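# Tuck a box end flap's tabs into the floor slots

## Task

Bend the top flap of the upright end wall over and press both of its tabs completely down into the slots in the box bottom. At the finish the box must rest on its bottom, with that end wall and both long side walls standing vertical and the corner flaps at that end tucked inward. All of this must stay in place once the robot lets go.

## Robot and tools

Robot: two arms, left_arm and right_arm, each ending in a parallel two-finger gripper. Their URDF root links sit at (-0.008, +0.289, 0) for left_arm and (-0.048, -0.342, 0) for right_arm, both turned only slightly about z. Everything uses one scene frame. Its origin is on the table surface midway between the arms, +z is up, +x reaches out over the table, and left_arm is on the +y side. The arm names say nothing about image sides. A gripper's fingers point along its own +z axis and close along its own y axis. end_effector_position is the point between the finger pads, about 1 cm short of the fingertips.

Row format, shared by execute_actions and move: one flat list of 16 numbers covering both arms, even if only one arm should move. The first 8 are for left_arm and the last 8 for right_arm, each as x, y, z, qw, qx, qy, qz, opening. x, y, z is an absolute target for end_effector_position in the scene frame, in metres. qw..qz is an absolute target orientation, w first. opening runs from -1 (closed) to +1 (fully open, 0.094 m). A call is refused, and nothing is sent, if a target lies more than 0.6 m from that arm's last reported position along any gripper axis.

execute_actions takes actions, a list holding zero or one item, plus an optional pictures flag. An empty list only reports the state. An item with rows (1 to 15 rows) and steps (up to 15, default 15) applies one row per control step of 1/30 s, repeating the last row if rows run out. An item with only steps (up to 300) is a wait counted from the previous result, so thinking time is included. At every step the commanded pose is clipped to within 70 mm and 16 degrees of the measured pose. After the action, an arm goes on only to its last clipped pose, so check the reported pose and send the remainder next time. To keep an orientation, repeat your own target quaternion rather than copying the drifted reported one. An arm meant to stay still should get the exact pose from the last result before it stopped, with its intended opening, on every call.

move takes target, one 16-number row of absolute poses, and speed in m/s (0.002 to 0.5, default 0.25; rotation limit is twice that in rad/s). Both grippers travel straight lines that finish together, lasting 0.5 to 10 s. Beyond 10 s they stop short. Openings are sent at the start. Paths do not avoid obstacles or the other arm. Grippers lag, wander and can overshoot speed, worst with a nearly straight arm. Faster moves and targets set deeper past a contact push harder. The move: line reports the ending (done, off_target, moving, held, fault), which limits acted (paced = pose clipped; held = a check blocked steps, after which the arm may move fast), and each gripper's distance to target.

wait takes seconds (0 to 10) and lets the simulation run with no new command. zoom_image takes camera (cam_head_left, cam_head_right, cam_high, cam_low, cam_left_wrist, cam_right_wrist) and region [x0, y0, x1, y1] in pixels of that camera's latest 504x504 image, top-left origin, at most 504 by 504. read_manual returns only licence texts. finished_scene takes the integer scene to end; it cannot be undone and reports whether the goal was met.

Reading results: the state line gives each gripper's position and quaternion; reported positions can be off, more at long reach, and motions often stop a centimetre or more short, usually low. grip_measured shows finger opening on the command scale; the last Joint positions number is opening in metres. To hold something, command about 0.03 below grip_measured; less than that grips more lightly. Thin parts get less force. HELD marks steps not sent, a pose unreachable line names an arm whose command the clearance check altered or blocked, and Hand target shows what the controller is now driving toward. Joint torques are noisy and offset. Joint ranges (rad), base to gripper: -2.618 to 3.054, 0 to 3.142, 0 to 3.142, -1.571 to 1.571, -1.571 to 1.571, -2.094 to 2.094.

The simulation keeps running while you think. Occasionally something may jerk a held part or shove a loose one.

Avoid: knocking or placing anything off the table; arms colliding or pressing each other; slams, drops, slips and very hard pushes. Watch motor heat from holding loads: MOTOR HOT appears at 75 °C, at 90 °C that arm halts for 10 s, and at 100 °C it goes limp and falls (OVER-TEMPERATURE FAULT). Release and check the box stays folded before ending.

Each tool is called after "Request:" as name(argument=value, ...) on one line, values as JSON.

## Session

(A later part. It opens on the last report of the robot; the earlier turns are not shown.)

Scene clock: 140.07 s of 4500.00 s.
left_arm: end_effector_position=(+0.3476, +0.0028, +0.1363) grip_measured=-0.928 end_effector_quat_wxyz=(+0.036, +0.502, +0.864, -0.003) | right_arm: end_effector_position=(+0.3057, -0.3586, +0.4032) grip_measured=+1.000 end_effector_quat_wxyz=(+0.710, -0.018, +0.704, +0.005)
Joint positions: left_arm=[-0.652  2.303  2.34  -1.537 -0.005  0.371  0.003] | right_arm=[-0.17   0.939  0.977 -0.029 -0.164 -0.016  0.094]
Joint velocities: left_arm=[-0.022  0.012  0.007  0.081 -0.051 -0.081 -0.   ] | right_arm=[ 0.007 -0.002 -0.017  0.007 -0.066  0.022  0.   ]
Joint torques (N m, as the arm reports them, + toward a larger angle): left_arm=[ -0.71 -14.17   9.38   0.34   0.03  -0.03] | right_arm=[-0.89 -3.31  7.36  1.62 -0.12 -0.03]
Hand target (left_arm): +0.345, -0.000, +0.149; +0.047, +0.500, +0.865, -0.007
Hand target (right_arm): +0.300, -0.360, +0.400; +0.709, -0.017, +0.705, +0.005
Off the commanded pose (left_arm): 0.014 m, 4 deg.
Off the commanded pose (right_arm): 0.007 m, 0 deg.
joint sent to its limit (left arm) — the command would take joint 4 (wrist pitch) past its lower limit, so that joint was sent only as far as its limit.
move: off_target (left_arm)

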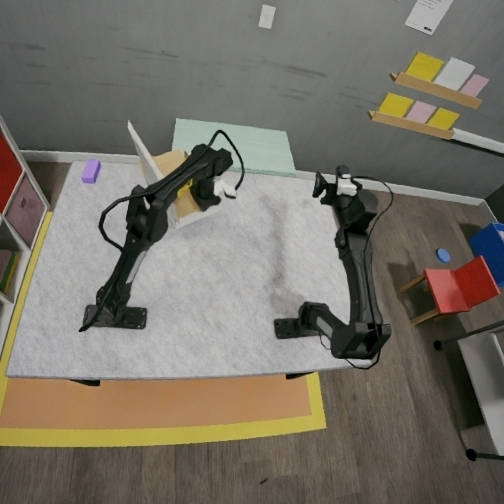

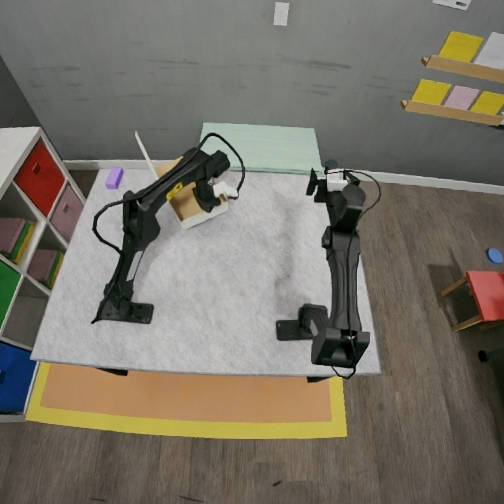

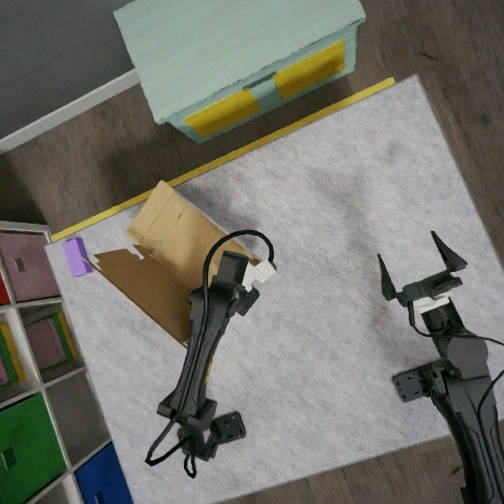

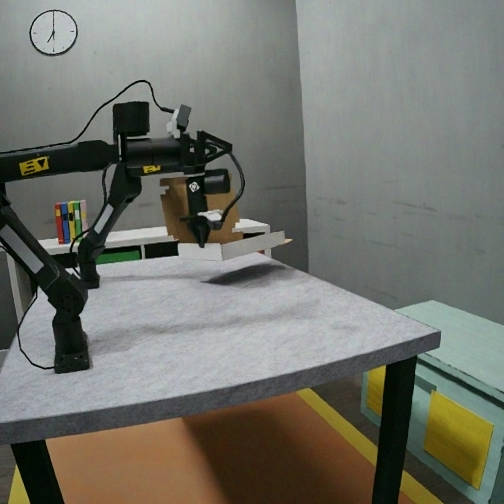

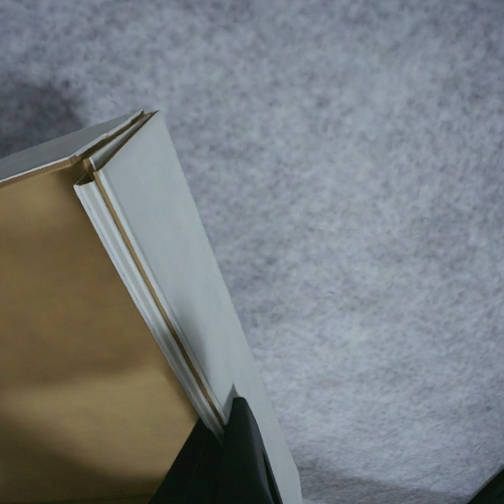

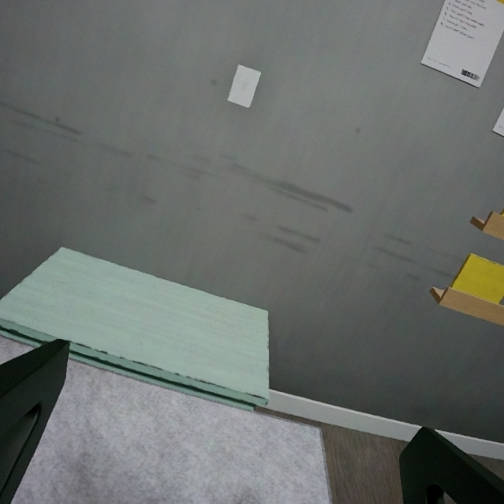

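Request:
move(target=[0.33,0.0,0.11,0,0.96,0.28,0,-1,0.3,-0.36,0.4,0.709,-0.017,0.705,0.005,1], speed=0.15)

Request:
move(target=[0.33,0.0,0.044,0,0.96,0.28,0,-1,0.3,-0.36,0.4,0.709,-0.017,0.705,0.005,1], speed=0.05)

Request:
move(target=[0.33,0.0,0.044,0,0.96,0.28,0,0.2,0.3,-0.36,0.4,0.709,-0.017,0.705,0.005,1])

Request:
move(target=[0.33,0.0,0.14,0,0.96,0.28,0,0.2,0.3,-0.36,0.4,0.709,-0.017,0.705,0.005,1], speed=0.15)

Scene clock: 156.40 s of 4500.00 s.
left_arm: end_effector_position=(+0.3308, +0.0031, +0.1144) grip_measured=-0.929 end_effector_quat_wxyz=(+0.000, +0.957, +0.289, -0.001) | right_arm: end_effector_position=(+0.3057, -0.3586, +0.4032) grip_measured=+1.000 end_effector_quat_wxyz=(+0.710, -0.018, +0.704, +0.005)
Joint positions: left_arm=[-0.673  2.303  2.253 -1.523  0.002  1.852  0.003] | right_arm=[-0.17   0.939  0.977 -0.029 -0.164 -0.016  0.094]
Joint velocities: left_arm=[ 0.012 -0.002 -0.017 -0.022 -0.007 -0.007 -0.   ] | right_arm=[-0.002  0.002  0.002 -0.051 -0.007 -0.081  0.   ]
Joint torques (N m, as the arm reports them, + toward a larger angle): left_arm=[ -0.7  -13.08   5.26   0.52  -0.05   0.17] | right_arm=[-0.89 -3.31  7.35  1.62 -0.12 -0.03]
Hand target (left_arm): +0.330, +0.000, +0.110; -0.000, +0.960, +0.280, -0.000
Hand target (right_arm): +0.300, -0.360, +0.400; +0.709, -0.017, +0.705, +0.005
Off the commanded pose (left_arm): 0.005 m, 1 deg.
Off the commanded pose (right_arm): 0.007 m, 0 deg.
After step 90, 7.80 s passed at rest.
move: done

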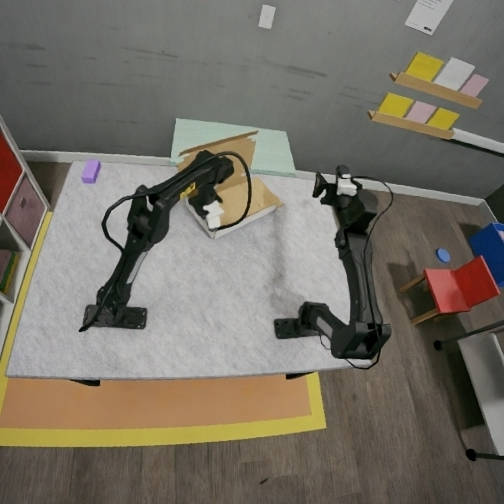

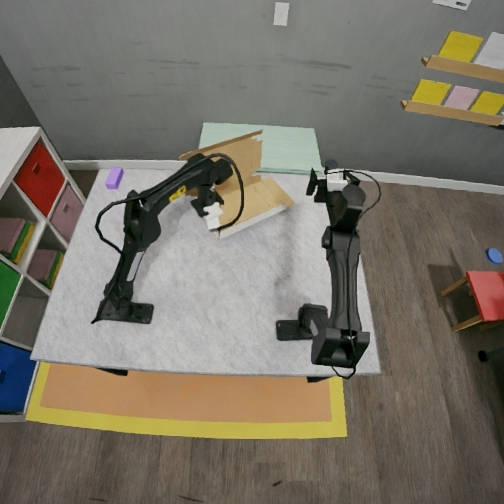

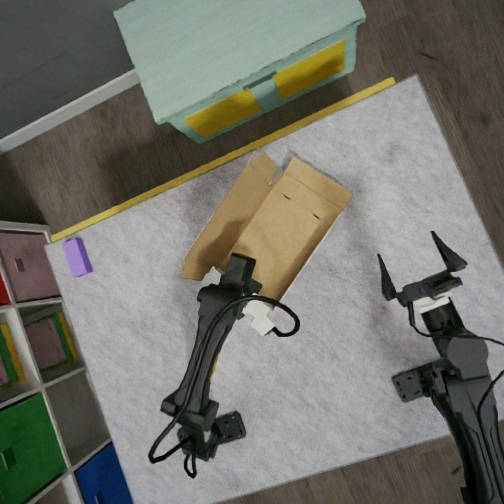

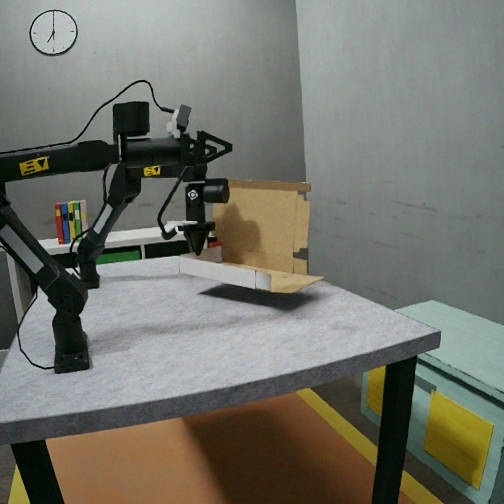

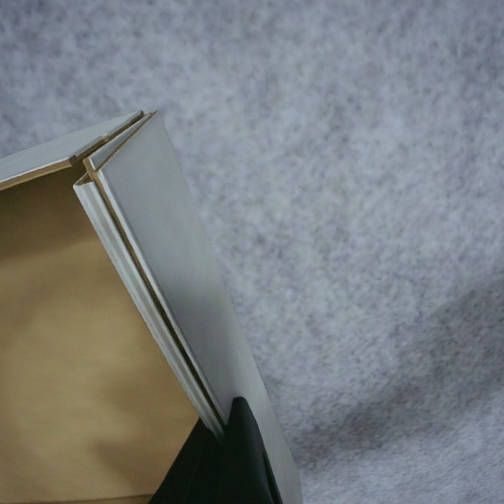

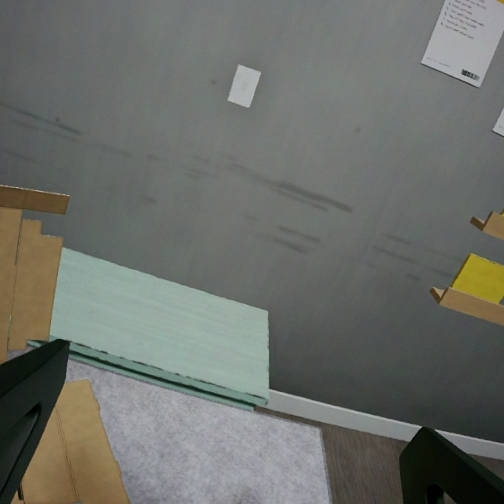

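Scene clock: 158.17 s of 4500.00 s.
left_arm: end_effector_position=(+0.3330, +0.0016, +0.0462) grip_measured=-0.928 end_effector_quat_wxyz=(-0.000, +0.958, +0.288, +0.000) | right_arm: end_effector_position=(+0.3057, -0.3586, +0.4032) grip_measured=+1.000 end_effector_quat_wxyz=(+0.710, -0.018, +0.704, +0.005)
Joint positions: left_arm=[-0.673  2.296  1.971 -1.246 -0.001  1.855  0.003] | right_arm=[-0.17   0.939  0.977 -0.029 -0.164 -0.016  0.094]
Joint velocities: left_arm=[ 0.017  0.007 -0.032 -0.051  0.007 -0.007 -0.001] | right_arm=[ 0.022  0.007  0.007 -0.022  0.007 -0.022  0.   ]
Joint torques (N m, as the arm reports them, + toward a larger angle): left_arm=[ -0.73 -13.92   5.     0.46   0.     0.11] | right_arm=[-0.89 -3.31  7.36  1.62 -0.12 -0.03]
Hand target (left_arm): +0.329, +0.000, +0.044; -0.000, +0.960, +0.280, -0.000
Hand target (right_arm): +0.300, -0.360, +0.400; +0.709, -0.017, +0.705, +0.005
Off the commanded pose (left_arm): 0.004 m, 1 deg.
Off the commanded pose (right_arm): 0.007 m, 0 deg.
move: done

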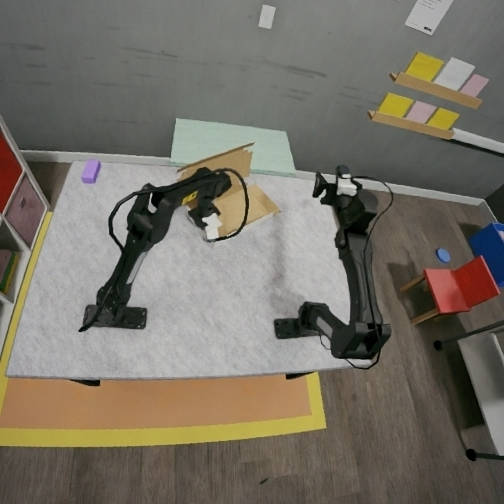

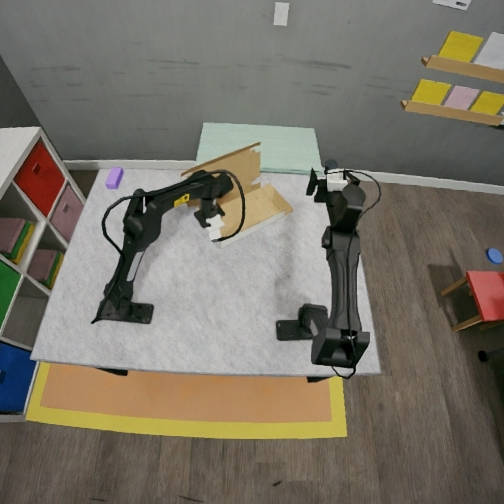

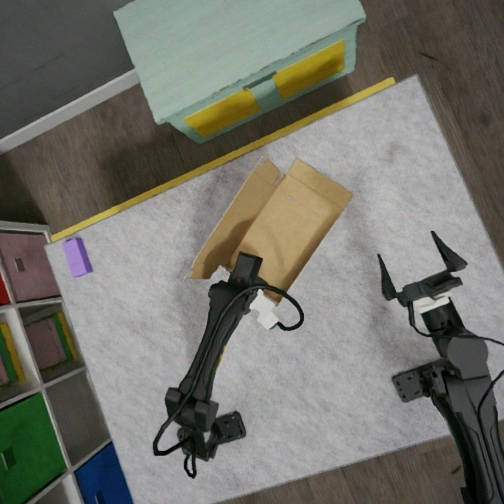

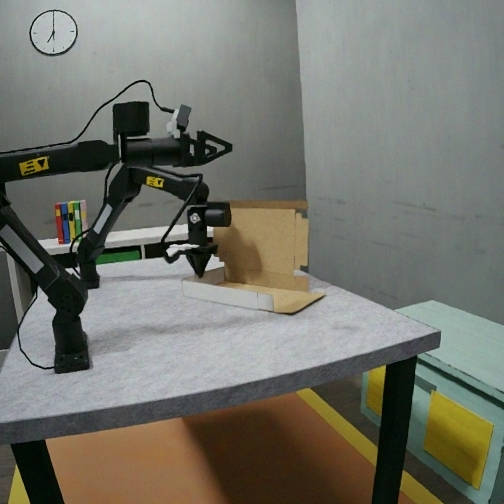

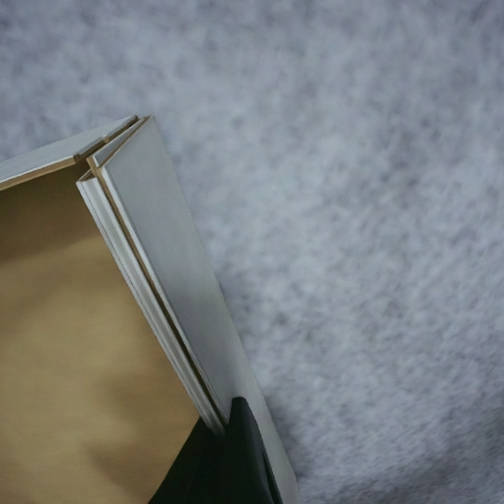

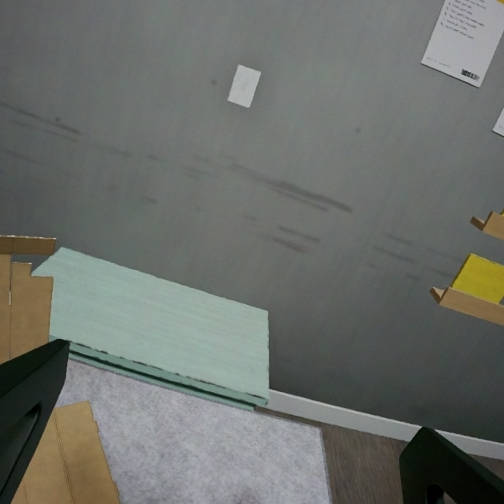

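Scene clock: 158.87 s of 4500.00 s.
left_arm: end_effector_position=(+0.3339, +0.0008, +0.0462) grip_measured=+0.198 end_effector_quat_wxyz=(+0.001, +0.958, +0.287, +0.002) | right_arm: end_effector_position=(+0.3057, -0.3586, +0.4032) grip_measured=+1.000 end_effector_quat_wxyz=(+0.710, -0.018, +0.704, +0.005)
Joint positions: left_arm=[-0.673  2.296  1.971 -1.241 -0.001  1.856  0.056] | right_arm=[-0.17   0.939  0.977 -0.029 -0.164 -0.016  0.094]
Joint velocities: left_arm=[ 0.027 -0.017  0.007 -0.007  0.022  0.007 -0.001] | right_arm=[-0.002  0.002 -0.002  0.037 -0.081 -0.007  0.   ]
Joint torques (N m, as the arm reports them, + toward a larger angle): left_arm=[ -0.59 -13.67   5.59   0.46   0.03   0.17] | right_arm=[-0.89 -3.31  7.36  1.62 -0.12 -0.03]
Hand target (left_arm): +0.330, +0.000, +0.044; -0.000, +0.960, +0.280, -0.000
Hand target (right_arm): +0.300, -0.360, +0.400; +0.709, -0.017, +0.705, +0.005
Off the commanded pose (left_arm): 0.005 m, 1 deg.
Off the commanded pose (right_arm): 0.007 m, 0 deg.
move: done

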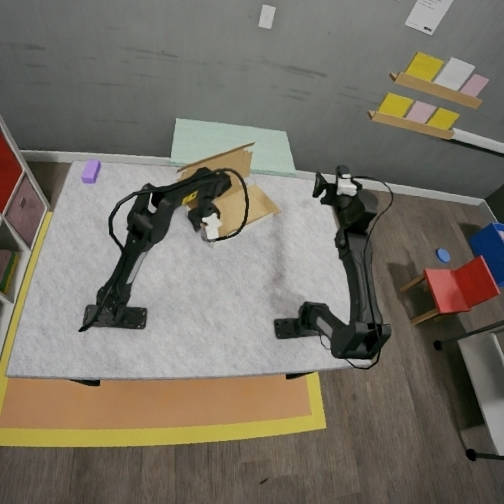

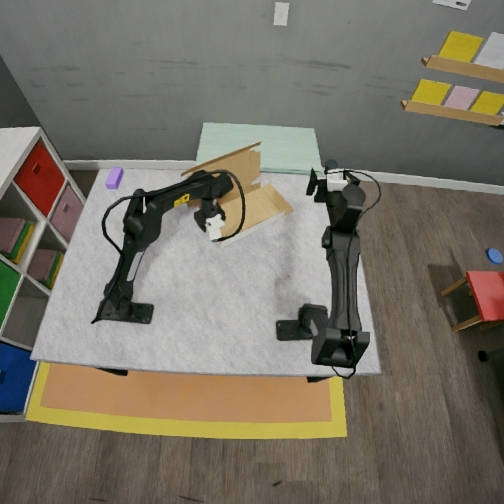

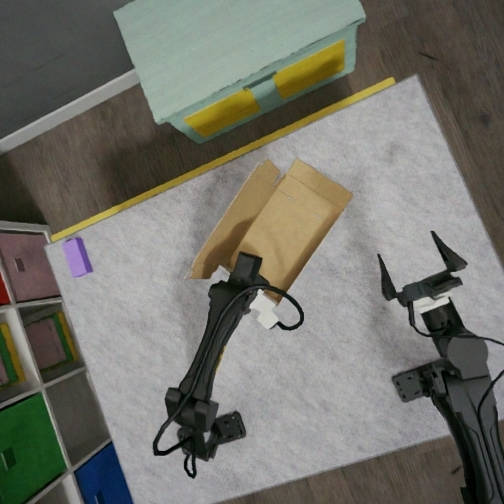

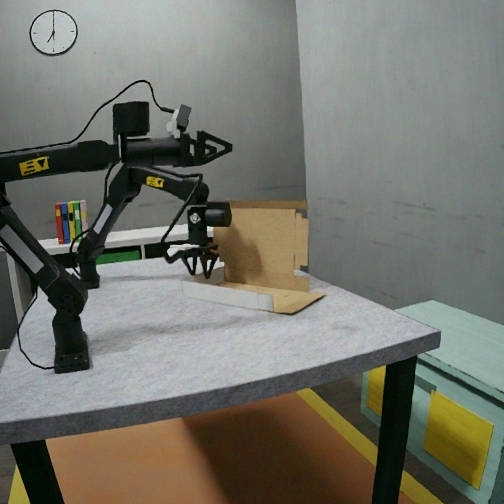

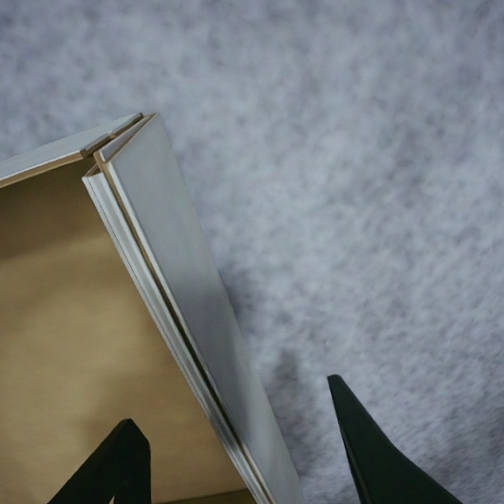

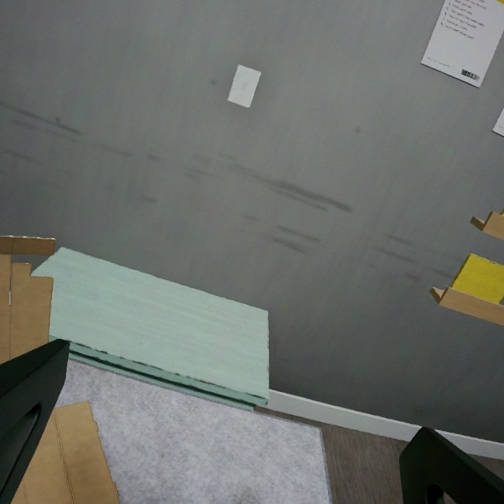

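Scene clock: 160.00 s of 4500.00 s.
left_arm: end_effector_position=(+0.3361, -0.0010, +0.1349) grip_measured=+0.198 end_effector_quat_wxyz=(+0.025, +0.957, +0.287, +0.017) | right_arm: end_effector_position=(+0.3057, -0.3586, +0.4032) grip_measured=+1.000 end_effector_quat_wxyz=(+0.710, -0.018, +0.704, +0.005)
Joint positions: left_arm=[-0.673  2.275  2.288 -1.522 -0.001  1.857  0.056] | right_arm=[-0.17   0.939  0.977 -0.029 -0.164 -0.016  0.094]
Joint velocities: left_arm=[-0.012  0.007  0.007 -0.007 -0.007 -0.095  0.   ] | right_arm=[ 0.027 -0.022 -0.022  0.051 -0.022 -0.066  0.   ]
Joint torques (N m, as the arm reports them, + toward a larger angle): left_arm=[ -0.7  -13.12   8.48   0.21   0.     0.14] | right_arm=[-0.89 -3.31  7.36  1.62 -0.12 -0.03]
Hand target (left_arm): +0.330, -0.000, +0.140; +0.021, +0.960, +0.280, +0.013
Hand target (right_arm): +0.300, -0.360, +0.400; +0.709, -0.017, +0.705, +0.005
Off the commanded pose (left_arm): 0.008 m, 4 deg.
Off the commanded pose (right_arm): 0.007 m, 0 deg.
joint sent to its limit (left arm) — the command would take joint 4 (wrist pitch) past its lower limit, so that joint was sent only as far as its limit.
move: off_target (left_arm)

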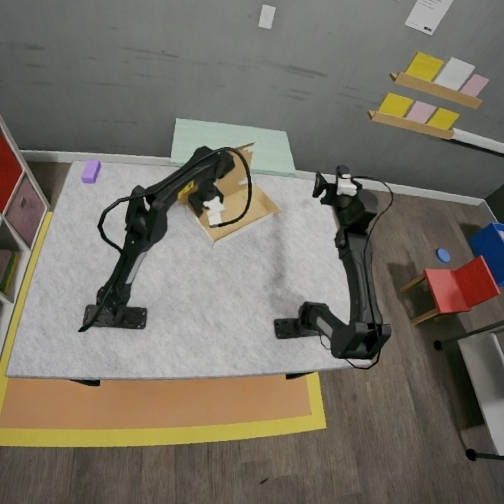

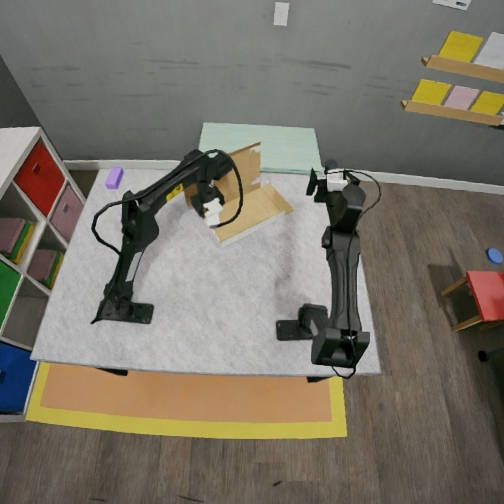

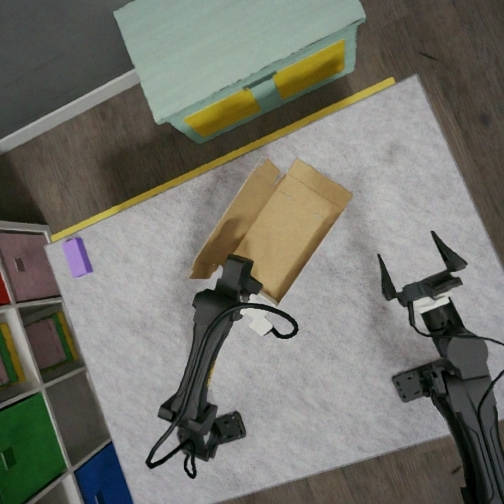

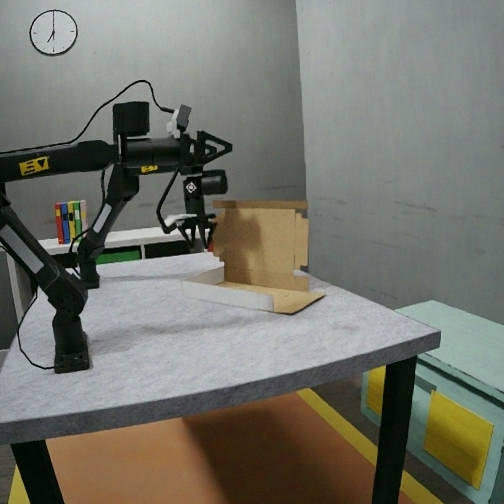

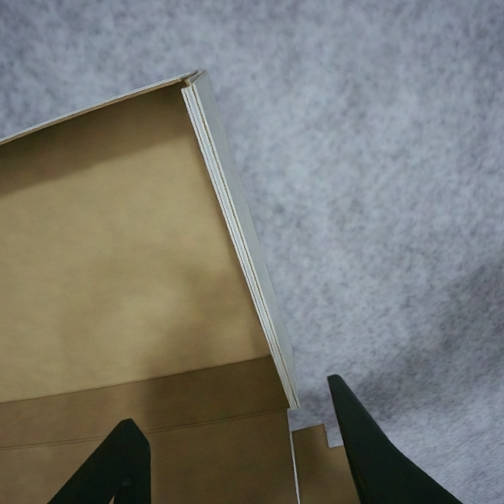

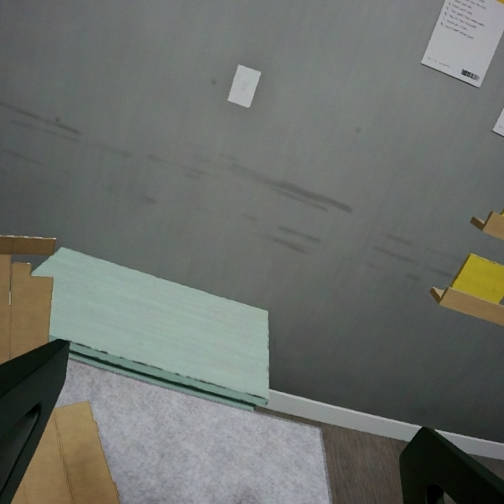

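Request:
move(target=[0.33,0.0,0.14,0,0.407,0.914,0,-1,0.3,-0.36,0.4,0.709,-0.017,0.705,0.005,1], speed=0.4)

Request:
move(target=[0.36,-0.035,0.11,0,0.407,0.914,0,-1,0.3,-0.36,0.4,0.709,-0.017,0.705,0.005,1], speed=0.1)

Scene clock: 169.23 s of 4500.00 s.
left_arm: end_effector_position=(+0.3346, +0.0022, +0.1347) grip_measured=-0.998 end_effector_quat_wxyz=(+0.025, +0.409, +0.912, -0.002) | right_arm: end_effector_position=(+0.3057, -0.3586, +0.4032) grip_measured=+1.000 end_effector_quat_wxyz=(+0.710, -0.018, +0.704, +0.005)
Joint positions: left_arm=[-0.673  2.275  2.288 -1.535 -0.01   0.141  0.   ] | right_arm=[-0.17   0.939  0.977 -0.029 -0.164 -0.016  0.094]
Joint velocities: left_arm=[-0.012 -0.007  0.007  0.022 -0.022 -0.037  0.   ] | right_arm=[-0.012 -0.022 -0.017 -0.022 -0.037  0.037  0.   ]
Joint torques (N m, as the arm reports them, + toward a larger angle): left_arm=[ -0.62 -13.21   8.15   0.3    0.07  -0.02] | right_arm=[-0.88 -3.3   7.36  1.62 -0.12 -0.03]
Hand target (left_arm): +0.330, +0.000, +0.140; +0.023, +0.407, +0.913, -0.006
Hand target (right_arm): +0.300, -0.360, +0.400; +0.709, -0.017, +0.705, +0.005
Off the commanded pose (left_arm): 0.007 m, 3 deg.
Off the commanded pose (right_arm): 0.007 m, 0 deg.
joint sent to its limit (left arm) — the command would take joint 4 (wrist pitch) past its lower limit, so that joint was sent only as far as its limit.
After step 90, 3.40 s passed at rest.
move: off_target (left_arm)

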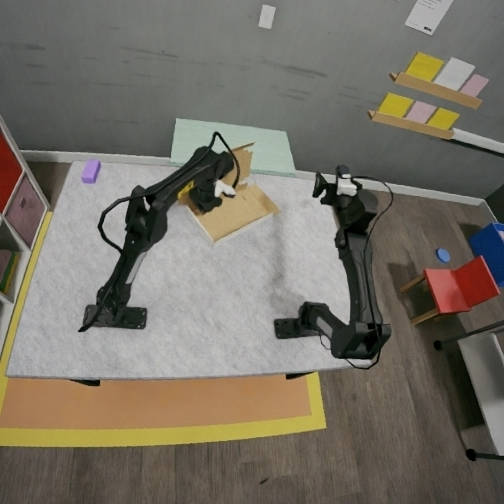

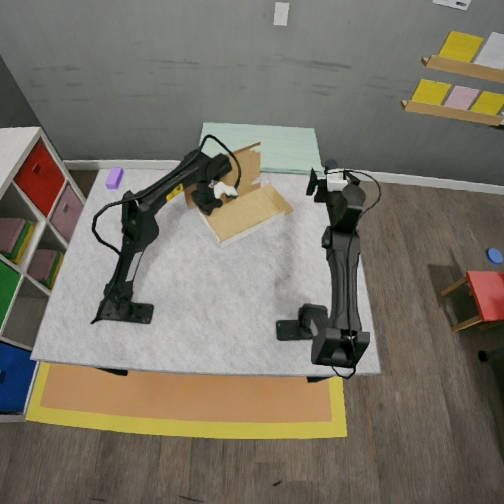

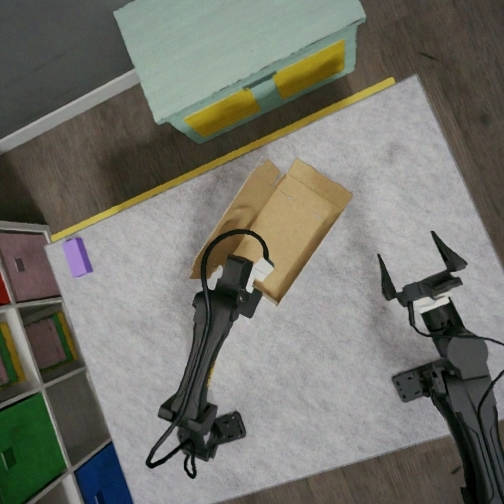

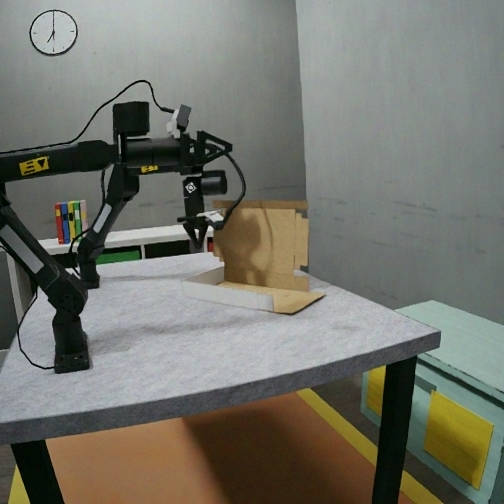

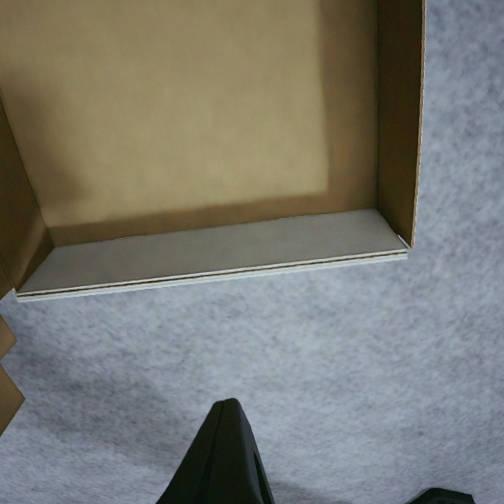

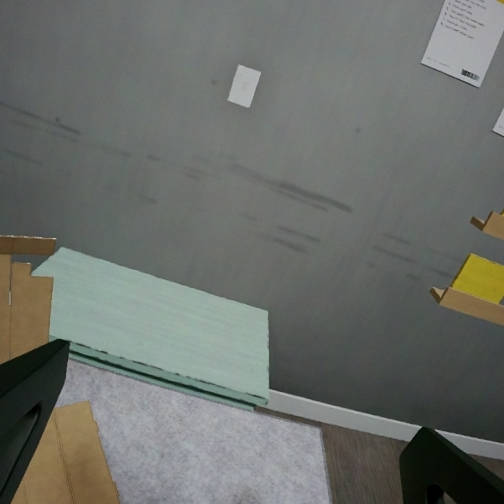

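Scene clock: 170.07 s of 4500.00 s.
left_arm: end_effector_position=(+0.3604, -0.0304, +0.1063) grip_measured=-0.998 end_effector_quat_wxyz=(+0.038, +0.409, +0.912, -0.007) | right_arm: end_effector_position=(+0.3057, -0.3586, +0.4032) grip_measured=+1.000 end_effector_quat_wxyz=(+0.710, -0.018, +0.704, +0.005)
Joint positions: left_arm=[-0.69   2.473  2.521 -1.542 -0.01   0.124  0.   ] | right_arm=[-0.17   0.939  0.977 -0.029 -0.164 -0.016  0.094]
Joint velocities: left_arm=[-0.002  0.007  0.051 -0.037 -0.022 -0.007  0.001] | right_arm=[-0.007 -0.002 -0.012 -0.095 -0.022 -0.037  0.   ]
Joint torques (N m, as the arm reports them, + toward a larger angle): left_arm=[ -0.54 -13.66   9.22   0.4    0.06  -0.02] | right_arm=[-0.89 -3.31  7.37  1.62 -0.12 -0.03]
Hand target (left_arm): +0.359, -0.035, +0.109; +0.040, +0.407, +0.913, -0.012
Hand target (right_arm): +0.300, -0.360, +0.400; +0.709, -0.017, +0.705, +0.005
Off the commanded pose (left_arm): 0.006 m, 4 deg.
Off the commanded pose (right_arm): 0.007 m, 0 deg.
joint sent to its limit (left arm) — the command would take joint 4 (wrist pitch) past its lower limit, so that joint was sent only as far as its limit.
move: off_target (left_arm)

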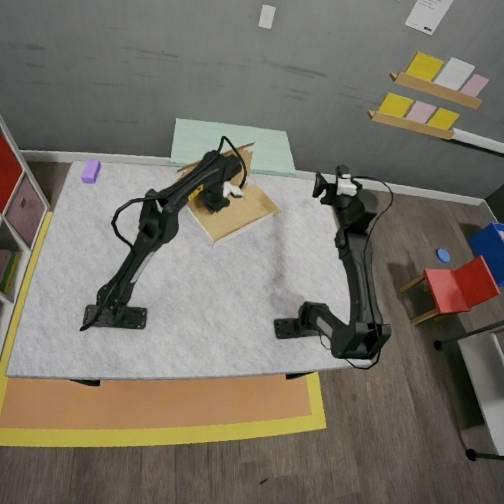

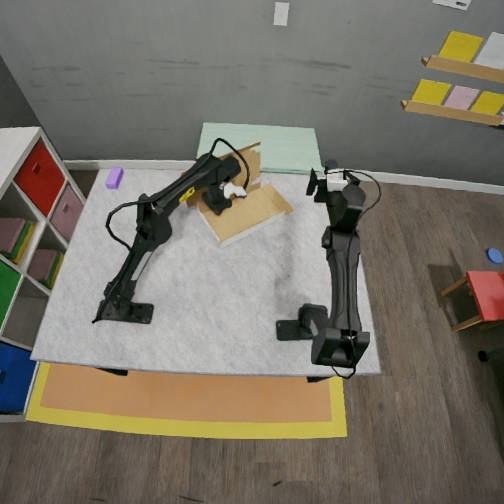

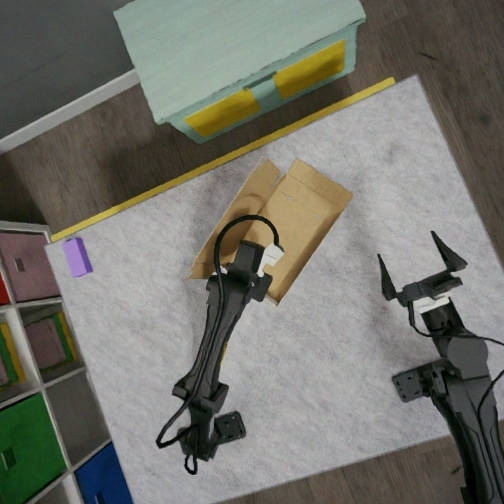

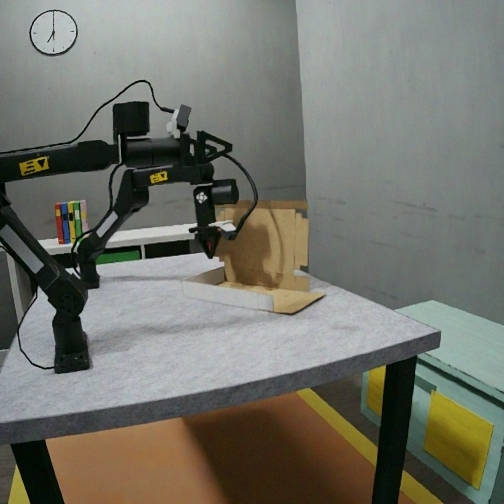

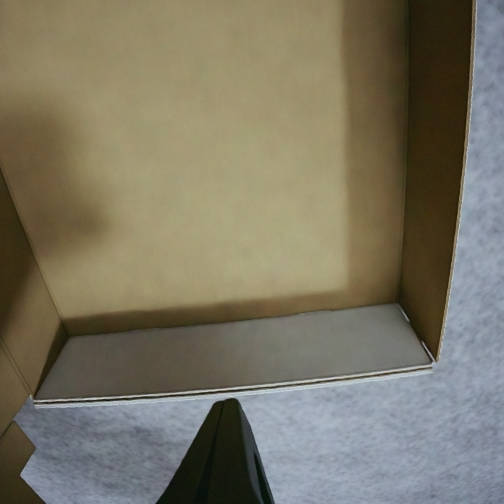

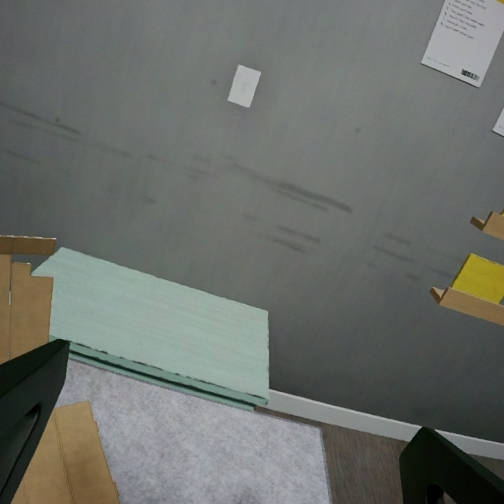

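Request:
move(target=[0.347,-0.016,0.1,0,0.407,0.914,0,1,0.3,-0.36,0.4,0.709,-0.017,0.705,0.005,1], speed=0.08)

Request:
move(target=[0.347,-0.016,0.058,0,0.407,0.914,0,1,0.3,-0.36,0.4,0.709,-0.017,0.705,0.005,1], speed=0.03)

Scene clock: 175.73 s of 4500.00 s.
left_arm: end_effector_position=(+0.3504, -0.0216, +0.0978) grip_measured=+0.998 end_effector_quat_wxyz=(+0.013, +0.409, +0.913, +0.001) | right_arm: end_effector_position=(+0.3057, -0.3586, +0.4032) grip_measured=+1.000 end_effector_quat_wxyz=(+0.710, -0.018, +0.704, +0.005)
Joint positions: left_arm=[-0.69   2.45   2.446 -1.542 -0.01   0.123  0.094] | right_arm=[-0.17   0.939  0.977 -0.029 -0.164 -0.016  0.094]
Joint velocities: left_arm=[-0.002 -0.017 -0.002  0.037 -0.066  0.037 -0.001] | right_arm=[-0.002  0.002 -0.002  0.007 -0.037 -0.022  0.   ]
Joint torques (N m, as the arm reports them, + toward a larger angle): left_arm=[  0.66 -15.31   5.06   0.31   0.08   0.08] | right_arm=[-0.89 -3.3   7.36  1.62 -0.12 -0.03]
Hand target (left_arm): +0.347, -0.016, +0.100; +0.004, +0.406, +0.914, -0.001
Hand target (right_arm): +0.300, -0.360, +0.400; +0.709, -0.017, +0.705, +0.005
Off the commanded pose (left_arm): 0.007 m, 2 deg.
Off the commanded pose (right_arm): 0.007 m, 0 deg.
joint sent to its limit (left arm) — the command would take joint 4 (wrist pitch) past its lower limit, so that joint was sent only as far as its limit.
After step 90, 1.90 s passed at rest.
move: done

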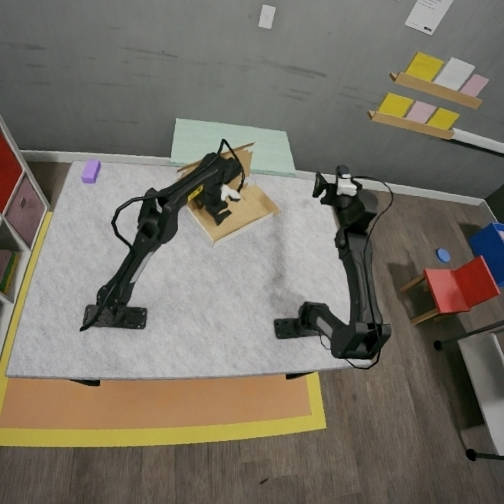

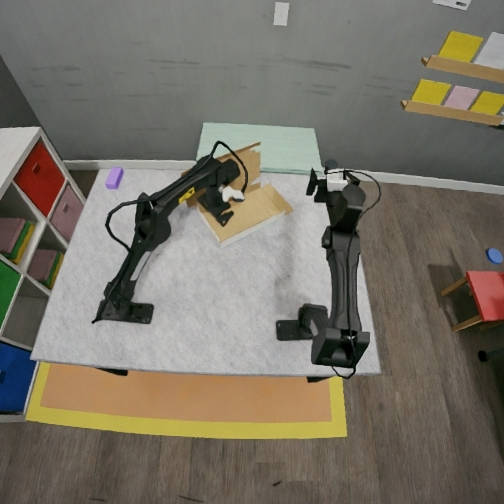

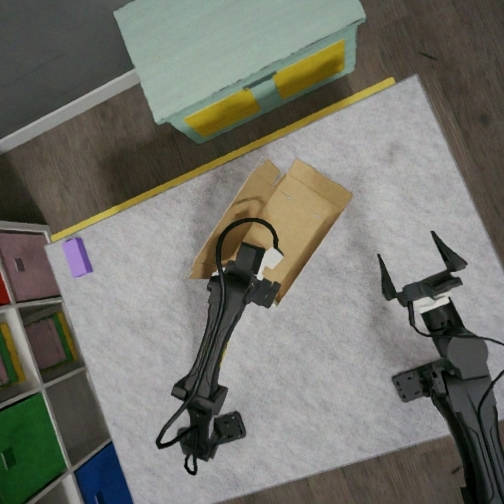

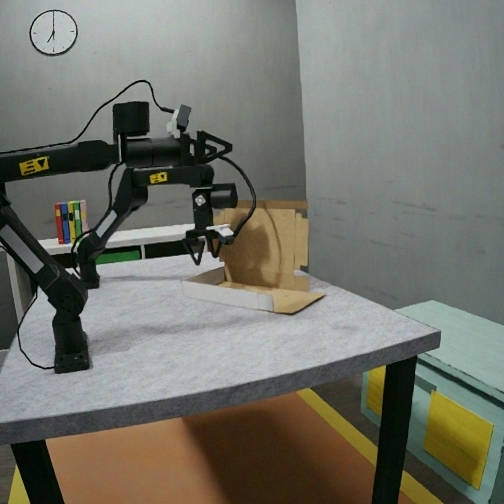

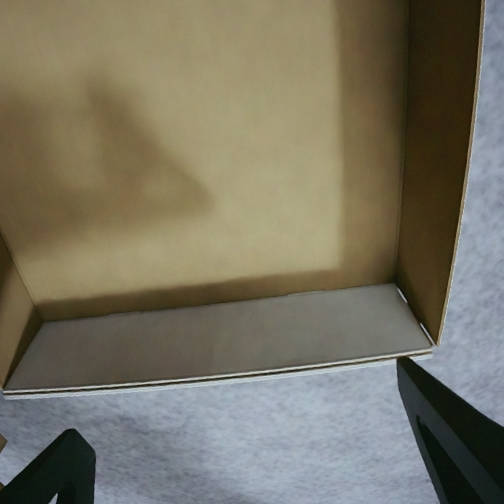

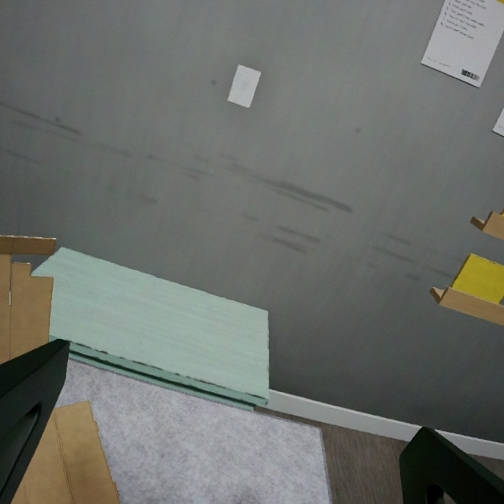

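Scene clock: 177.43 s of 4500.00 s.
left_arm: end_effector_position=(+0.3443, -0.0163, +0.0555) grip_measured=+0.998 end_effector_quat_wxyz=(-0.008, +0.409, +0.913, +0.007) | right_arm: end_effector_position=(+0.3057, -0.3586, +0.4032) grip_measured=+1.000 end_effector_quat_wxyz=(+0.710, -0.018, +0.704, +0.005)
Joint positions: left_arm=[-0.69   2.427  2.235 -1.398 -0.01   0.123  0.094] | right_arm=[-0.17   0.939  0.977 -0.029 -0.164 -0.016  0.094]
Joint velocities: left_arm=[ 0.007 -0.007  0.007 -0.022 -0.037  0.037 -0.   ] | right_arm=[-0.002 -0.012 -0.012  0.037  0.022  0.037  0.   ]
Joint torques (N m, as the arm reports them, + toward a larger angle): left_arm=[  0.61 -15.35   5.27   0.43   0.08   0.1 ] | right_arm=[-0.89 -3.31  7.35  1.62 -0.12 -0.03]
Hand target (left_arm): +0.347, -0.016, +0.058; -0.001, +0.407, +0.914, +0.000
Hand target (right_arm): +0.300, -0.360, +0.400; +0.709, -0.017, +0.705, +0.005
Off the commanded pose (left_arm): 0.004 m, 1 deg.
Off the commanded pose (right_arm): 0.007 m, 0 deg.
move: done

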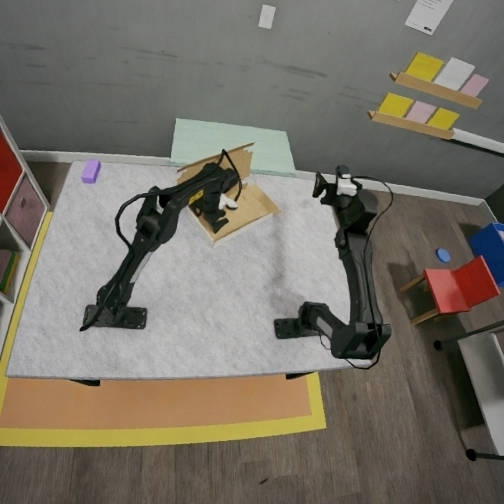

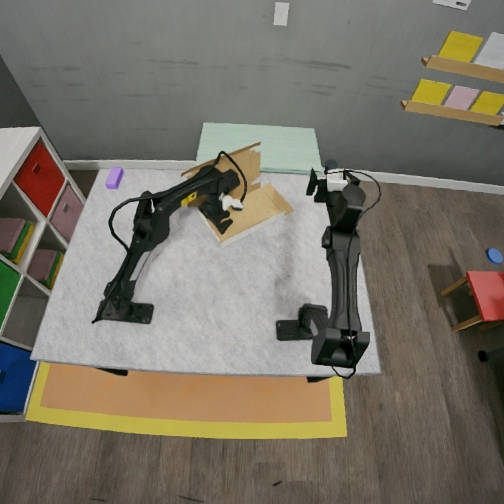

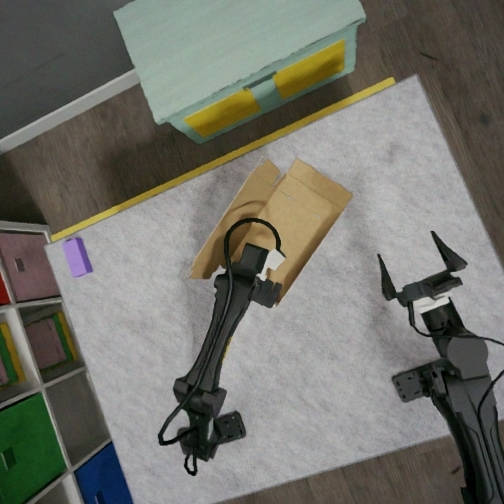

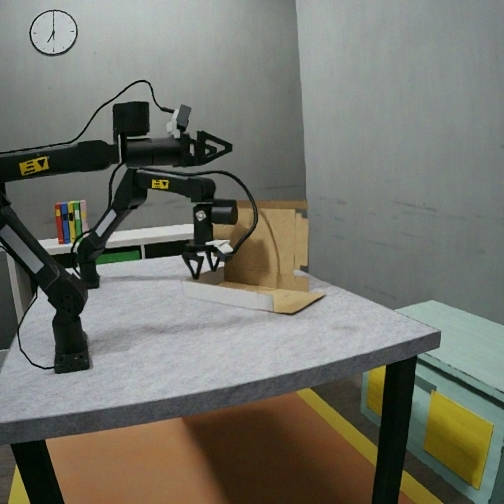

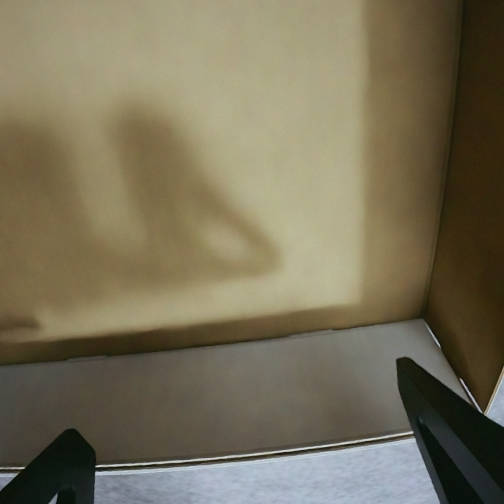

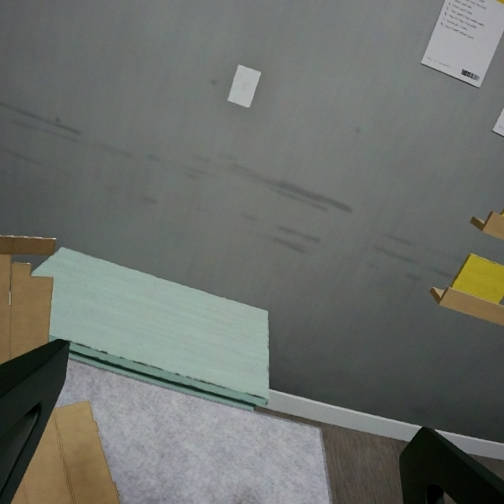

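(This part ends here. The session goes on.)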